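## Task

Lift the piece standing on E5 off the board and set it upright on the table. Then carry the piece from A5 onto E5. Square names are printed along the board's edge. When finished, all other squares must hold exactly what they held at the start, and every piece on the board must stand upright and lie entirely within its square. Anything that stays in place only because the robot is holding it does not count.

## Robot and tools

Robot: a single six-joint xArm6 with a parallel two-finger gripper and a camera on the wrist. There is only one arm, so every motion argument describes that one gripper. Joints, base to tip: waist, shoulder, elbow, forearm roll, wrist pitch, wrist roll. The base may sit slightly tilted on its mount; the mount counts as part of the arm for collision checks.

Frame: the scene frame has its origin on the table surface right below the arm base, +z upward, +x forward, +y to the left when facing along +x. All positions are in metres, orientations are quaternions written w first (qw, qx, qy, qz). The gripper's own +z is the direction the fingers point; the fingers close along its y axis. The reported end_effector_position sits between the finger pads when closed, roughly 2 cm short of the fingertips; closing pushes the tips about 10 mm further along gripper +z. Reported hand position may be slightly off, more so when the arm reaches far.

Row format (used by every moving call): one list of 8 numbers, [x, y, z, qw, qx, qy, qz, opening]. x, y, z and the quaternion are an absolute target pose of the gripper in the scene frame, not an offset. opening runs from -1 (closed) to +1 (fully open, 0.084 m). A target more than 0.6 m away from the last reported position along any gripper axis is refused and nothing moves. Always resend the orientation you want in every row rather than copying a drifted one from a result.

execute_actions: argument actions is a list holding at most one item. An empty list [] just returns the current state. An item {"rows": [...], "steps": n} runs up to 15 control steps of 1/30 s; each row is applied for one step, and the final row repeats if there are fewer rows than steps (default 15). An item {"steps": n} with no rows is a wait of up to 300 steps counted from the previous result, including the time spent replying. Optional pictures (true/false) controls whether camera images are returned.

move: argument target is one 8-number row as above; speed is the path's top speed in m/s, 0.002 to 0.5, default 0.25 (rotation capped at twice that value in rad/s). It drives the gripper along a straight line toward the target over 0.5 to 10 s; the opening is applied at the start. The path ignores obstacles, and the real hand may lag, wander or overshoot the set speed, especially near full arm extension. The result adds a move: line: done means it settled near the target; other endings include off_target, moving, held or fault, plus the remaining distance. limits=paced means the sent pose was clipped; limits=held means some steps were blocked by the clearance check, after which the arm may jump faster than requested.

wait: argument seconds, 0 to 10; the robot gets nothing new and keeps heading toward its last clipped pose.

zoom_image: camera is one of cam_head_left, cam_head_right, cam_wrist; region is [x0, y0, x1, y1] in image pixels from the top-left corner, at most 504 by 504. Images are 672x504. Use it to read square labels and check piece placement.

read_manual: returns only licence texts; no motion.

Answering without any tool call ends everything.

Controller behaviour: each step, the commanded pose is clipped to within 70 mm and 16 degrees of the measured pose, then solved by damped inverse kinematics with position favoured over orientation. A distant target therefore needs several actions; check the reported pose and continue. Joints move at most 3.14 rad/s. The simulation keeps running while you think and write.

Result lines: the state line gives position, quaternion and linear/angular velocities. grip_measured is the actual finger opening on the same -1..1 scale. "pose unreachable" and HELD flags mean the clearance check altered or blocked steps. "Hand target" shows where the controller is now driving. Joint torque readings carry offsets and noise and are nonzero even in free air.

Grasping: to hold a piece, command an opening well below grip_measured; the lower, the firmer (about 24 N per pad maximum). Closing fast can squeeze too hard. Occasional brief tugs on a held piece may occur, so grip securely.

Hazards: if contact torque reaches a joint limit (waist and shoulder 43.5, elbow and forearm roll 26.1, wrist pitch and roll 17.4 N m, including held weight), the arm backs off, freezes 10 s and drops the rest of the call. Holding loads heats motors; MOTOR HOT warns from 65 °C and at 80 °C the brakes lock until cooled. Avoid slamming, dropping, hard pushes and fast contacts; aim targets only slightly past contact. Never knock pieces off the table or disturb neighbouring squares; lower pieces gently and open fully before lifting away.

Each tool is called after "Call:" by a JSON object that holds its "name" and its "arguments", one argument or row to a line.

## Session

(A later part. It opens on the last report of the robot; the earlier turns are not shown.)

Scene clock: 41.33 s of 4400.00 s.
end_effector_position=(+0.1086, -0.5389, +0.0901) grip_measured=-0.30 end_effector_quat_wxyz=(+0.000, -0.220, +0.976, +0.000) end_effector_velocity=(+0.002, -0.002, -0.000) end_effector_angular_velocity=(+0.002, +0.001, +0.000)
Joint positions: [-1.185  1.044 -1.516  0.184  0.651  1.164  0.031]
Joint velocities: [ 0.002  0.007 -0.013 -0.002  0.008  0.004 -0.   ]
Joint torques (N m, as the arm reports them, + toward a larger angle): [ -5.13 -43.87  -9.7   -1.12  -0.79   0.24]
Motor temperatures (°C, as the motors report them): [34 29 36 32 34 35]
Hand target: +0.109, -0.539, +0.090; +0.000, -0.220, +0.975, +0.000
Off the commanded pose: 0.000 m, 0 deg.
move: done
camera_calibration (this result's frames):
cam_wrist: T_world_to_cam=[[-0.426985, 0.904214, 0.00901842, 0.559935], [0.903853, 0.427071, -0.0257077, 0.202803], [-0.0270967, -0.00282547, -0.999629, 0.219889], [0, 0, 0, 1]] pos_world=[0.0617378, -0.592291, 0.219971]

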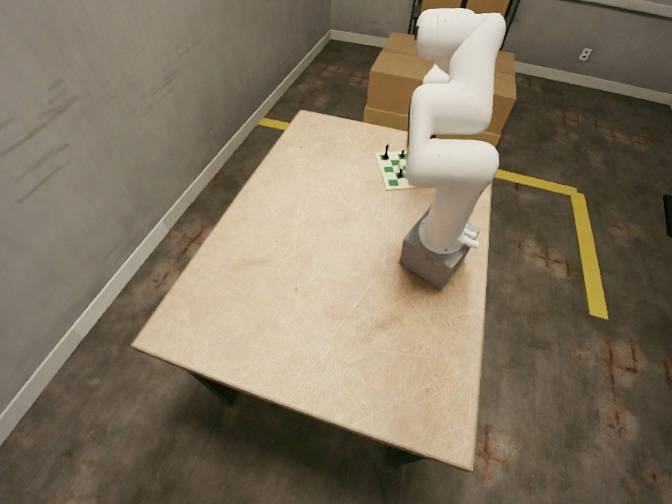

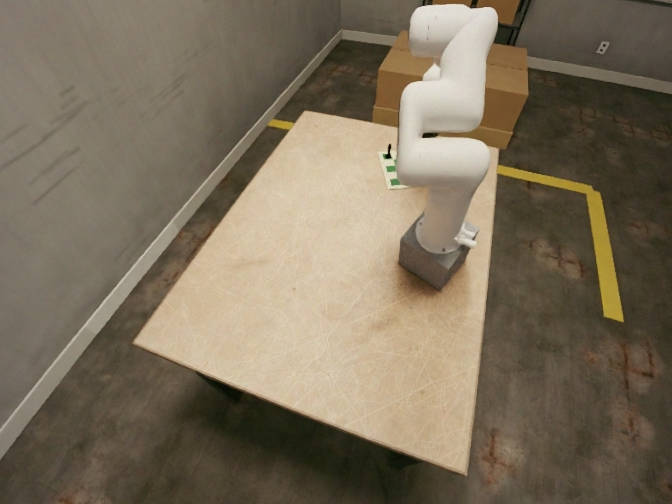

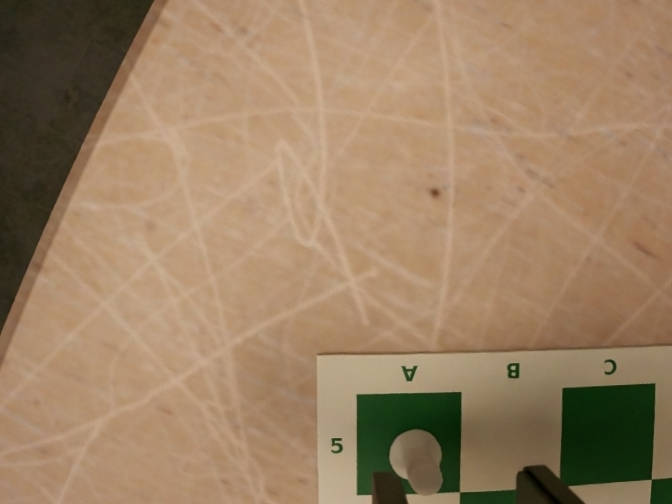

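Call:
{"name": "move", "arguments": {
  "target": [0.1105,-0.5412,0.035,0,0.2198,-0.9755,0,-0.286],
  "speed": 0.1
}}

Call:
{"name": "move", "arguments": {
  "target": [0.1105,-0.5412,0.035,0,0.2198,-0.9755,0,-0.95]
}}

Call:
{"name": "move", "arguments": {
  "target": [0.1105,-0.5412,0.05,0,0.2198,-0.9755,0,-1],
  "speed": 0.05
}}

Call:
{"name": "move", "arguments": {
  "target": [0.0412,-0.4073,0.05,0,0.2198,-0.9755,0,-1],
  "speed": 0.15
}}

Call:
{"name": "move", "arguments": {
  "target": [0.0412,-0.4073,0.0345,0,0.2198,-0.9755,0,-1],
  "speed": 0.02
}}

Scene clock: 52.17 s of 4400.00 s.
end_effector_position=(+0.1105, -0.5414, +0.0355) grip_measured=-0.30 end_effector_quat_wxyz=(-0.000, -0.220, +0.976, -0.000) end_effector_velocity=(-0.001, +0.003, -0.005) end_effector_angular_velocity=(+0.008, +0.001, -0.001)
Joint positions: [-1.168  1.188 -1.597  0.205  0.587  1.156  0.031]
Joint velocities: [ 0.     0.009 -0.002  0.001  0.001  0.     0.   ]
Joint torques (N m, as the arm reports them, + toward a larger angle): [ -5.09 -45.74  -9.2   -0.71  -1.04   0.37]
Motor temperatures (°C, as the motors report them): [34 29 37 32 34 35]
Hand target: +0.110, -0.541, +0.035; -0.000, -0.220, +0.976, +0.000
Off the commanded pose: 0.001 m, 0 deg.
After step 90, 6.80 s passed at rest.
move: done
camera_calibration (this result's frames):
cam_wrist: T_world_to_cam=[[-0.426788, 0.904312, 0.00847757, 0.56354], [0.903925, 0.426855, -0.0267256, 0.200702], [-0.027787, -0.00374306, -0.999607, 0.165009], [0, 0, 0, 1]] pos_world=[0.0636776, -0.59467, 0.165531]

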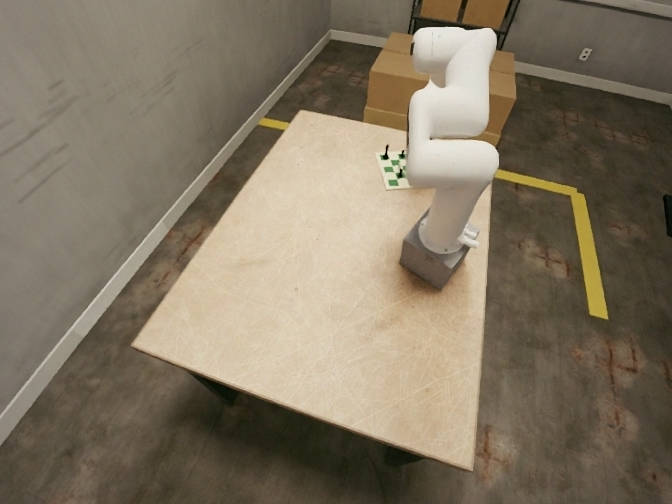

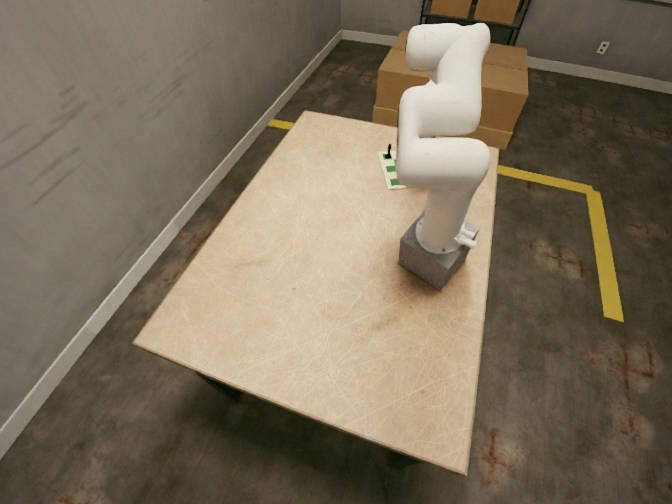

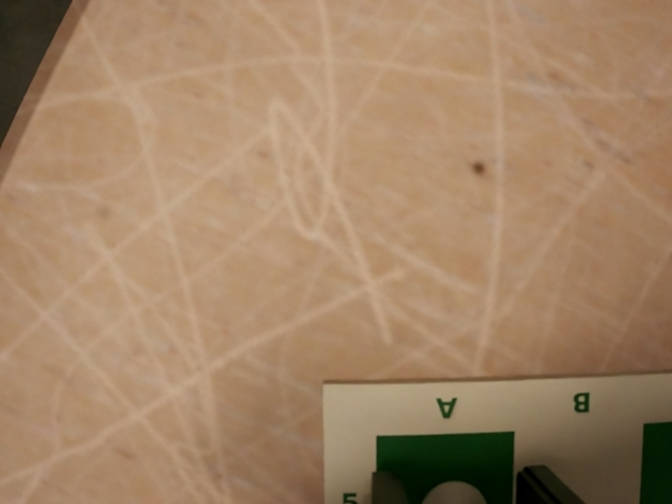

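Scene clock: 52.87 s of 4400.00 s.
end_effector_position=(+0.1105, -0.5414, +0.0352) grip_measured=-0.78 end_effector_quat_wxyz=(-0.000, -0.220, +0.976, -0.000) end_effector_velocity=(-0.001, +0.002, -0.001) end_effector_angular_velocity=(+0.005, +0.000, -0.000)
Joint positions: [-1.168  1.189 -1.598  0.205  0.587  1.156  0.01 ]
Joint velocities: [-0.     0.001  0.001  0.     0.002 -0.    -0.   ]
Joint torques (N m, as the arm reports them, + toward a larger angle): [ -4.93 -44.27  -9.08  -0.64  -0.99   0.39]
Motor temperatures (°C, as the motors report them): [34 29 37 32 34 35]
Hand target: +0.110, -0.541, +0.035; +0.000, -0.220, +0.976, -0.000
Off the commanded pose: 0.000 m, 0 deg.
move: done
camera_calibration (this result's frames):
cam_wrist: T_world_to_cam=[[-0.42686, 0.904276, 0.00869722, 0.563484], [0.903893, 0.426935, -0.0265259, 0.200685], [-0.0276999, -0.0034615, -0.99961, 0.164822], [0, 0, 0, 1]] pos_world=[0.0636966, -0.594654, 0.165181]

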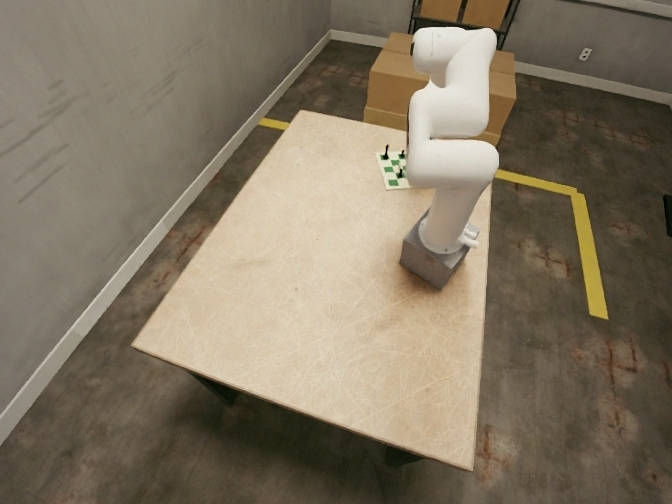

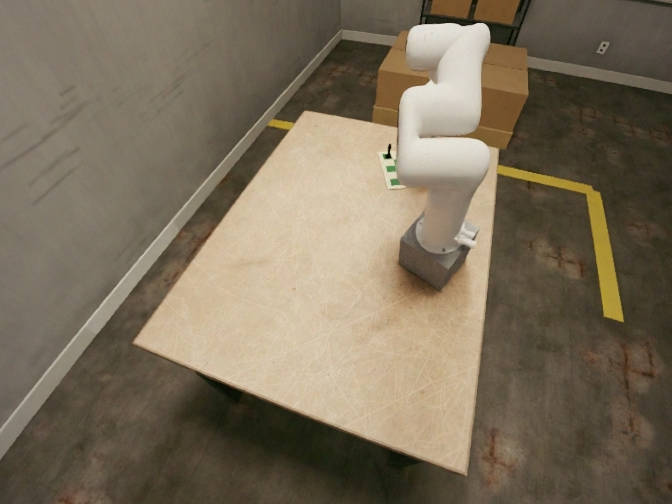

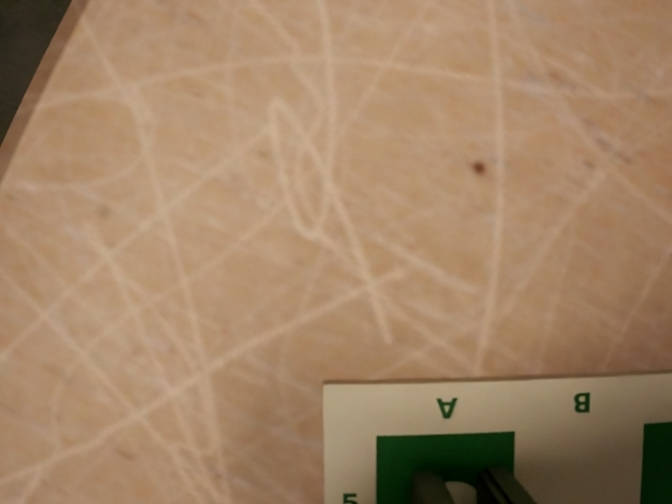

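Scene clock: 53.67 s of 4400.00 s.
end_effector_position=(+0.1105, -0.5411, +0.0497) grip_measured=-0.78 end_effector_quat_wxyz=(+0.000, -0.220, +0.976, +0.000) end_effector_velocity=(-0.000, +0.002, +0.001) end_effector_angular_velocity=(+0.004, +0.001, -0.000)
Joint positions: [-1.172  1.151 -1.576  0.199  0.604  1.159  0.01 ]
Joint velocities: [-0.001 -0.005  0.005 -0.001  0.004  0.    -0.   ]
Joint torques (N m, as the arm reports them, + toward a larger angle): [ -4.8  -44.96  -9.52  -0.81  -0.94   0.38]
Motor temperatures (°C, as the motors report them): [34 29 37 32 34 35]
Hand target: +0.111, -0.541, +0.050; +0.000, -0.220, +0.976, -0.000
Off the commanded pose: 0.000 m, 0 deg.
move: done
camera_calibration (this result's frames):
cam_wrist: T_world_to_cam=[[-0.426864, 0.904268, 0.00932342, 0.563064], [0.903889, 0.426957, -0.0263233, 0.200996], [-0.027784, -0.00280915, -0.99961, 0.179624], [0, 0, 0, 1]] pos_world=[0.0636646, -0.594473, 0.179595]

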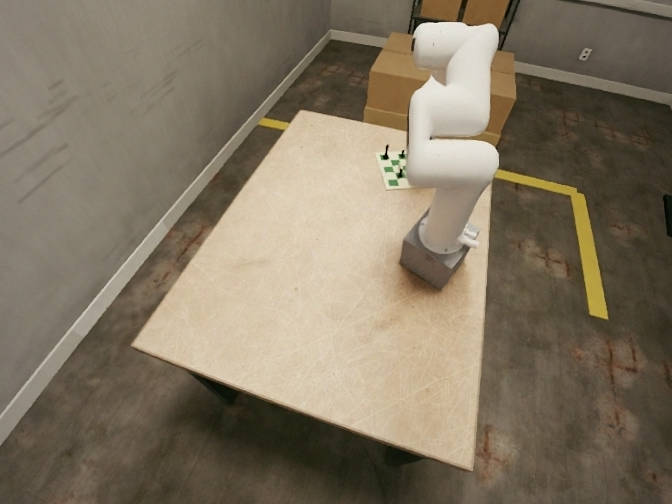

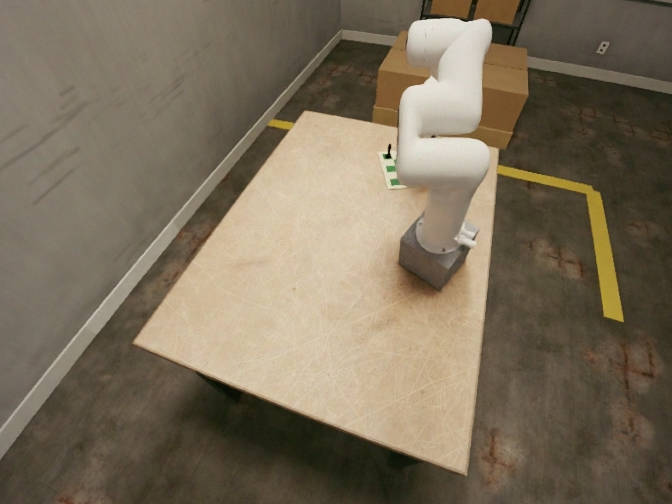

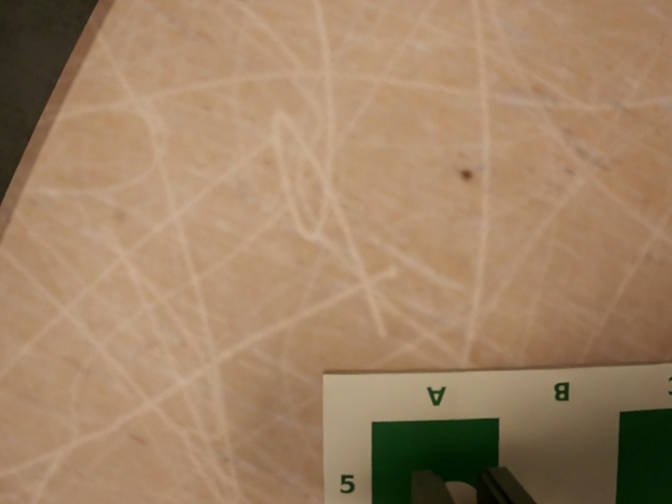

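Scene clock: 55.20 s of 4400.00 s.
end_effector_position=(+0.0410, -0.4079, +0.0499) grip_measured=-0.78 end_effector_quat_wxyz=(-0.001, -0.220, +0.976, +0.000) end_effector_velocity=(-0.002, +0.003, +0.000) end_effector_angular_velocity=(-0.004, -0.006, -0.001)
Joint positions: [-1.236  0.868 -0.951  0.374  0.277  0.899  0.01 ]
Joint velocities: [-0.    -0.004  0.012  0.034 -0.009 -0.033  0.   ]
Joint torques (N m, as the arm reports them, + toward a larger angle): [ -3.61 -35.18  -6.36  -1.16  -0.9    0.32]
Motor temperatures (°C, as the motors report them): [34 29 37 32 34 35]
Hand target: +0.041, -0.407, +0.050; -0.000, -0.220, +0.976, -0.000
Off the commanded pose: 0.001 m, 0 deg.
move: done
camera_calibration (this result's frames):
cam_wrist: T_world_to_cam=[[-0.426472, 0.904449, 0.0096443, 0.413002], [0.90403, 0.42657, -0.0277122, 0.206822], [-0.0291783, -0.00309977, -0.999569, 0.178275], [0, 0, 0, 1]] pos_world=[-0.00563715, -0.461211, 0.179947]

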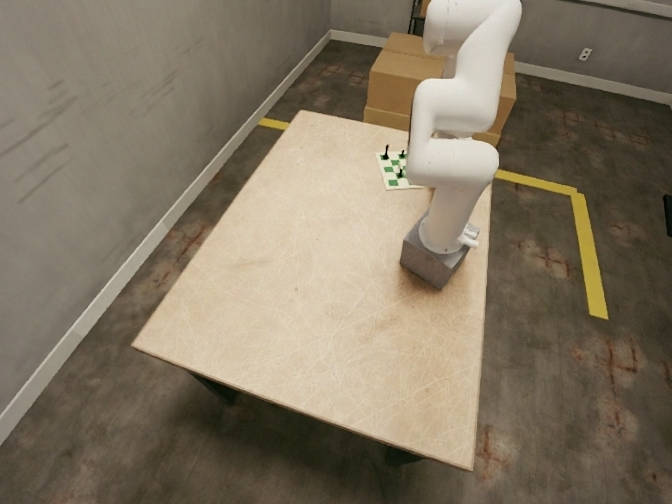

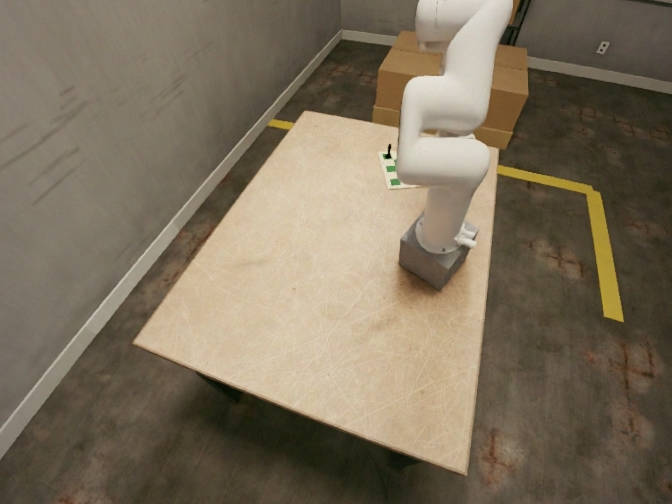

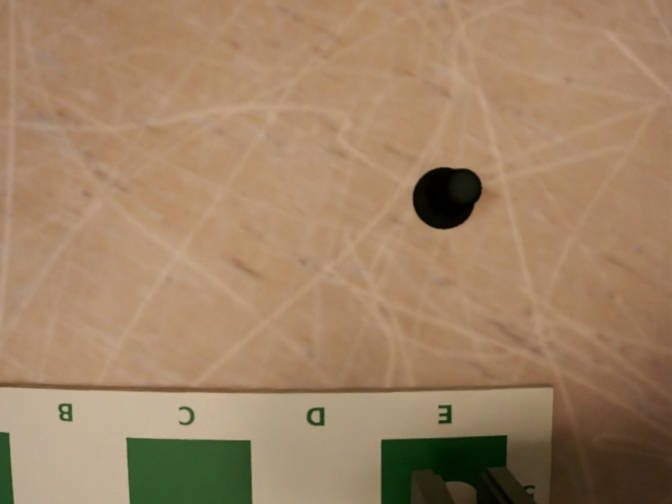

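Scene clock: 56.27 s of 4400.00 s.
end_effector_position=(+0.0412, -0.4073, +0.0347) grip_measured=-0.78 end_effector_quat_wxyz=(-0.000, -0.220, +0.976, +0.000) end_effector_velocity=(+0.000, -0.001, -0.001) end_effector_angular_velocity=(-0.004, -0.001, +0.000)
Joint positions: [-1.224  0.916 -0.973  0.424  0.254  0.86   0.01 ]
Joint velocities: [ 0.002  0.006 -0.005  0.011 -0.004 -0.01   0.   ]
Joint torques (N m, as the arm reports them, + toward a larger angle): [ -3.24 -34.88  -5.98  -0.62  -0.93   0.16]
Motor temperatures (°C, as the motors report them): [34 29 37 32 34 35]
Hand target: +0.041, -0.407, +0.034; -0.000, -0.220, +0.976, -0.000
Off the commanded pose: 0.000 m, 0 deg.
move: done
camera_calibration (this result's frames):
cam_wrist: T_world_to_cam=[[-0.426824, 0.904288, 0.00918545, 0.412649], [0.903903, 0.426913, -0.0265421, 0.2061], [-0.0279231, -0.00302605, -0.999605, 0.163077], [0, 0, 0, 1]] pos_world=[-0.00561268, -0.460646, 0.164692]

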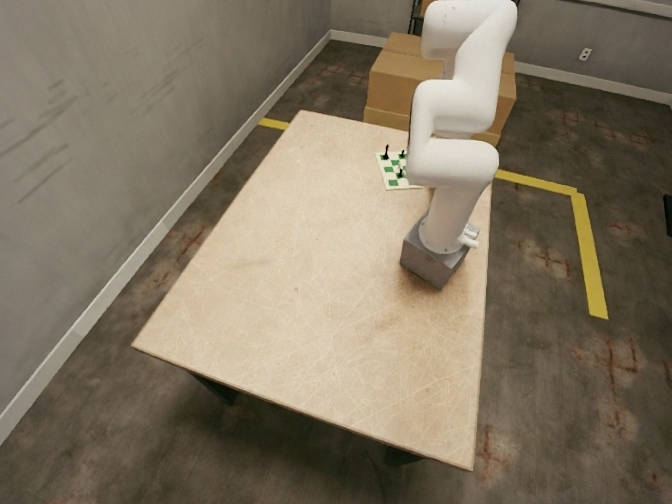

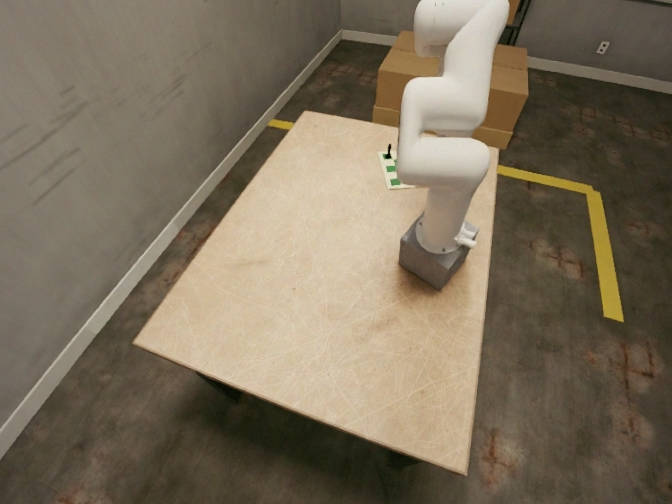

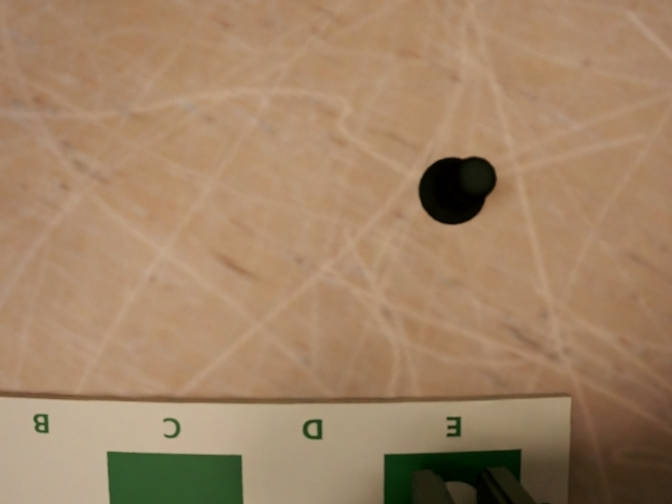

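Call:
{"name": "move", "arguments": {
  "target": [0.0412,-0.4073,0.0345,0,0.2198,-0.9755,0,-0.35]
}}

Call:
{"name": "move", "arguments": {
  "target": [0.0412,-0.4073,0.09,0,0.2198,-0.9755,0,-0.35],
  "speed": 0.15
}}

Call:
{"name": "move", "arguments": {
  "target": [0.13,-0.39,0.22,0,0.2198,-0.9755,0,-0.35]
}}

Scene clock: 61.57 s of 4400.00 s.
end_effector_position=(+0.0412, -0.4073, +0.0345) grip_measured=-0.37 end_effector_quat_wxyz=(-0.000, -0.220, +0.976, -0.000) end_effector_velocity=(+0.001, -0.000, +0.000) end_effector_angular_velocity=(-0.002, +0.001, +0.002)
Joint positions: [-1.224  0.916 -0.974  0.426  0.253  0.859  0.028]
Joint velocities: [ 0.002 -0.     0.     0.    -0.002  0.    -0.   ]
Joint torques (N m, as the arm reports them, + toward a larger angle): [ -3.57 -35.4   -6.36  -0.55  -0.96   0.44]
Motor temperatures (°C, as the motors report them): [34 29 37 32 34 35]
Hand target: +0.041, -0.407, +0.034; +0.000, -0.220, +0.976, -0.000
Off the commanded pose: 0.000 m, 0 deg.
After step 90, 1.60 s passed at rest.
move: done
camera_calibration (this result's frames):
cam_wrist: T_world_to_cam=[[-0.426855, 0.904274, 0.00911281, 0.412636], [0.903893, 0.426941, -0.0264205, 0.206091], [-0.027782, -0.0030407, -0.999609, 0.162828], [0, 0, 0, 1]] pos_world=[-0.00562545, -0.46063, 0.164449]

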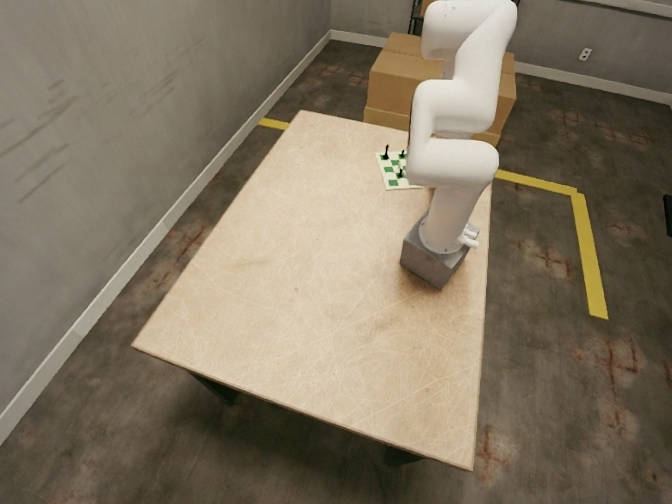

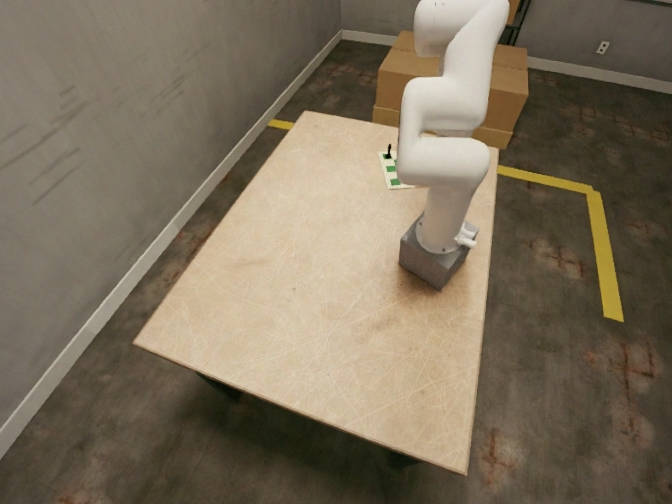

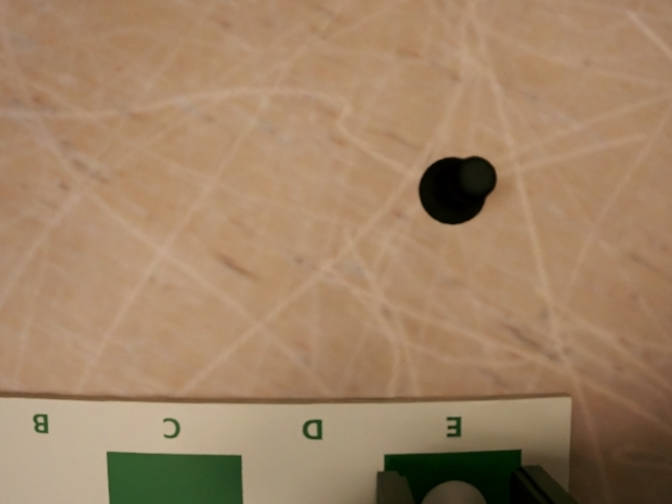

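Scene clock: 62.53 s of 4400.00 s.
end_effector_position=(+0.0412, -0.4071, +0.0896) grip_measured=-0.37 end_effector_quat_wxyz=(+0.000, -0.220, +0.976, +0.000) end_effector_velocity=(-0.000, -0.000, +0.003) end_effector_angular_velocity=(-0.000, -0.000, -0.001)
Joint positions: [-1.26   0.744 -0.9    0.289  0.349  0.964  0.028]
Joint velocities: [-0.003 -0.008  0.001 -0.007  0.006  0.005 -0.   ]
Joint torques (N m, as the arm reports them, + toward a larger angle): [ -3.01 -33.6   -7.25  -0.95  -0.84   0.59]
Motor temperatures (°C, as the motors report them): [34 29 37 32 34 35]
Hand target: +0.041, -0.407, +0.090; +0.000, -0.220, +0.976, +0.000
Off the commanded pose: 0.000 m, 0 deg.
move: done
camera_calibration (this result's frames):
cam_wrist: T_world_to_cam=[[-0.426901, 0.904248, 0.00951653, 0.411913], [0.903876, 0.426999, -0.0260814, 0.207465], [-0.0276476, -0.00253243, -0.999615, 0.218104], [0, 0, 0, 1]] pos_world=[-0.00564599, -0.460507, 0.219511]

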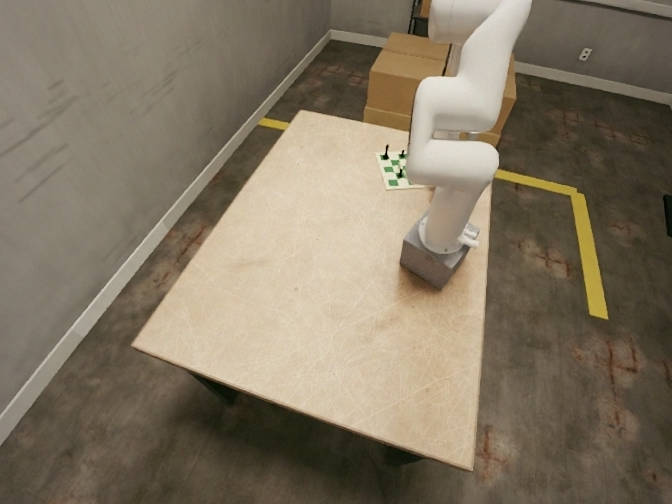

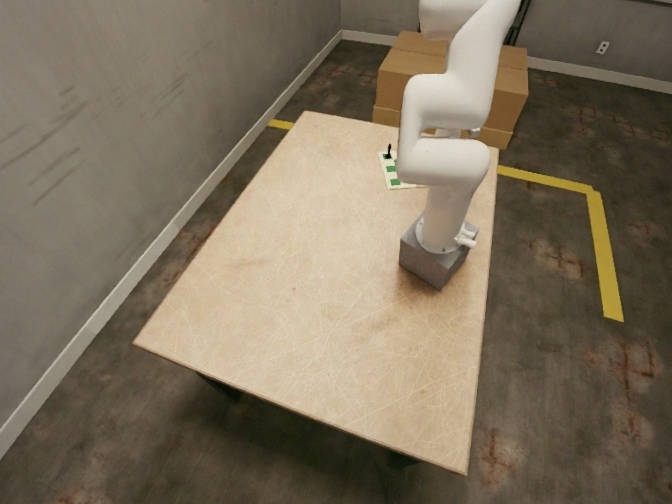

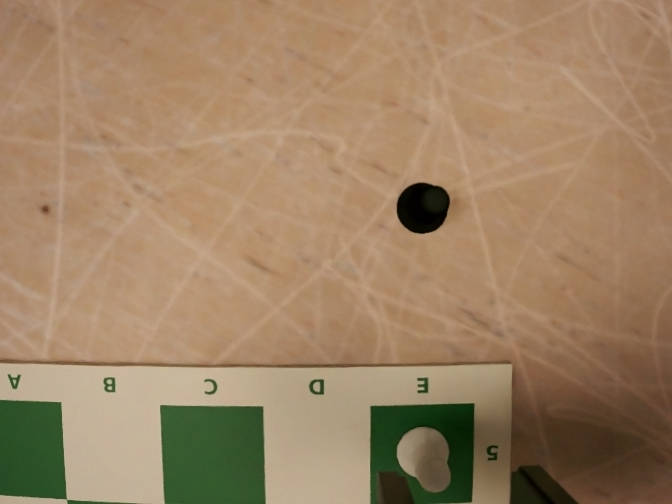

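Scene clock: 63.87 s of 4400.00 s.
end_effector_position=(+0.1300, -0.3896, +0.2197) grip_measured=-0.37 end_effector_quat_wxyz=(+0.000, -0.220, +0.976, +0.000) end_effector_velocity=(+0.002, -0.000, +0.003) end_effector_angular_velocity=(-0.002, +0.000, +0.002)
Joint positions: [-1.109  0.357 -0.851  0.201  0.666  1.227  0.028]
Joint velocities: [ 0.003 -0.006 -0.002 -0.002  0.006  0.003 -0.   ]
Joint torques (N m, as the arm reports them, + toward a larger angle): [ -3.37 -29.05  -9.76  -0.5   -0.82   0.29]
Motor temperatures (°C, as the motors report them): [34 29 37 32 34 35]
Hand target: +0.130, -0.390, +0.220; +0.000, -0.220, +0.975, +0.000
Off the commanded pose: 0.000 m, 0 deg.
move: done
camera_calibration (this result's frames):
cam_wrist: T_world_to_cam=[[-0.4271, 0.904152, 0.00975091, 0.43274], [0.903794, 0.427206, -0.0255168, 0.123086], [-0.0272367, -0.00208542, -0.999627, 0.350759], [0, 0, 0, 1]] pos_world=[0.0831323, -0.443115, 0.34955]

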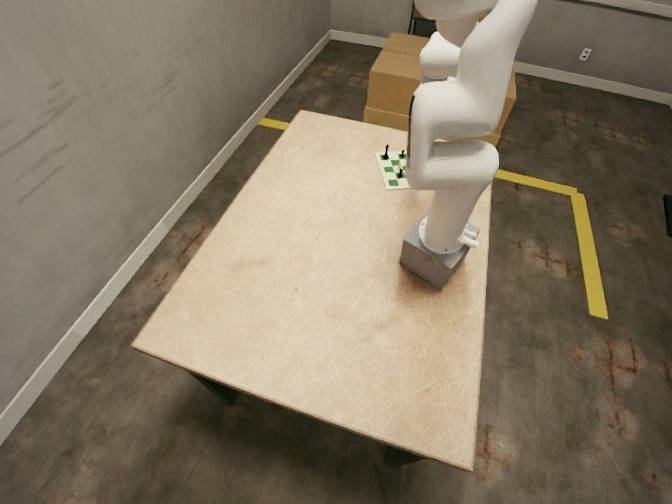

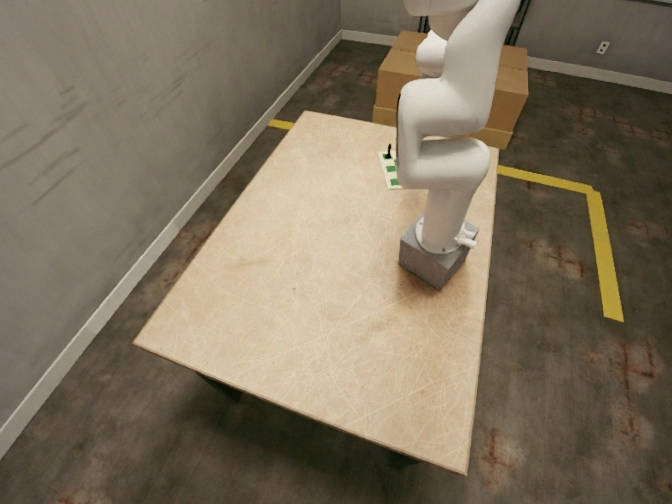

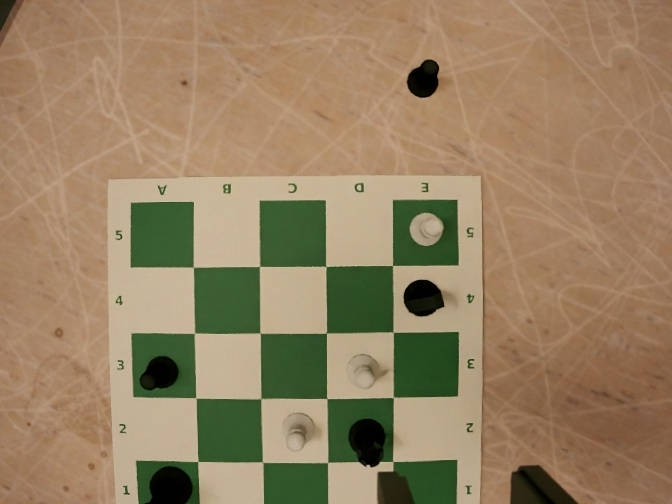

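Call:
{"name": "finished_scene", "arguments": {
  "scene": 2
}}

The scene is finished: the task was done.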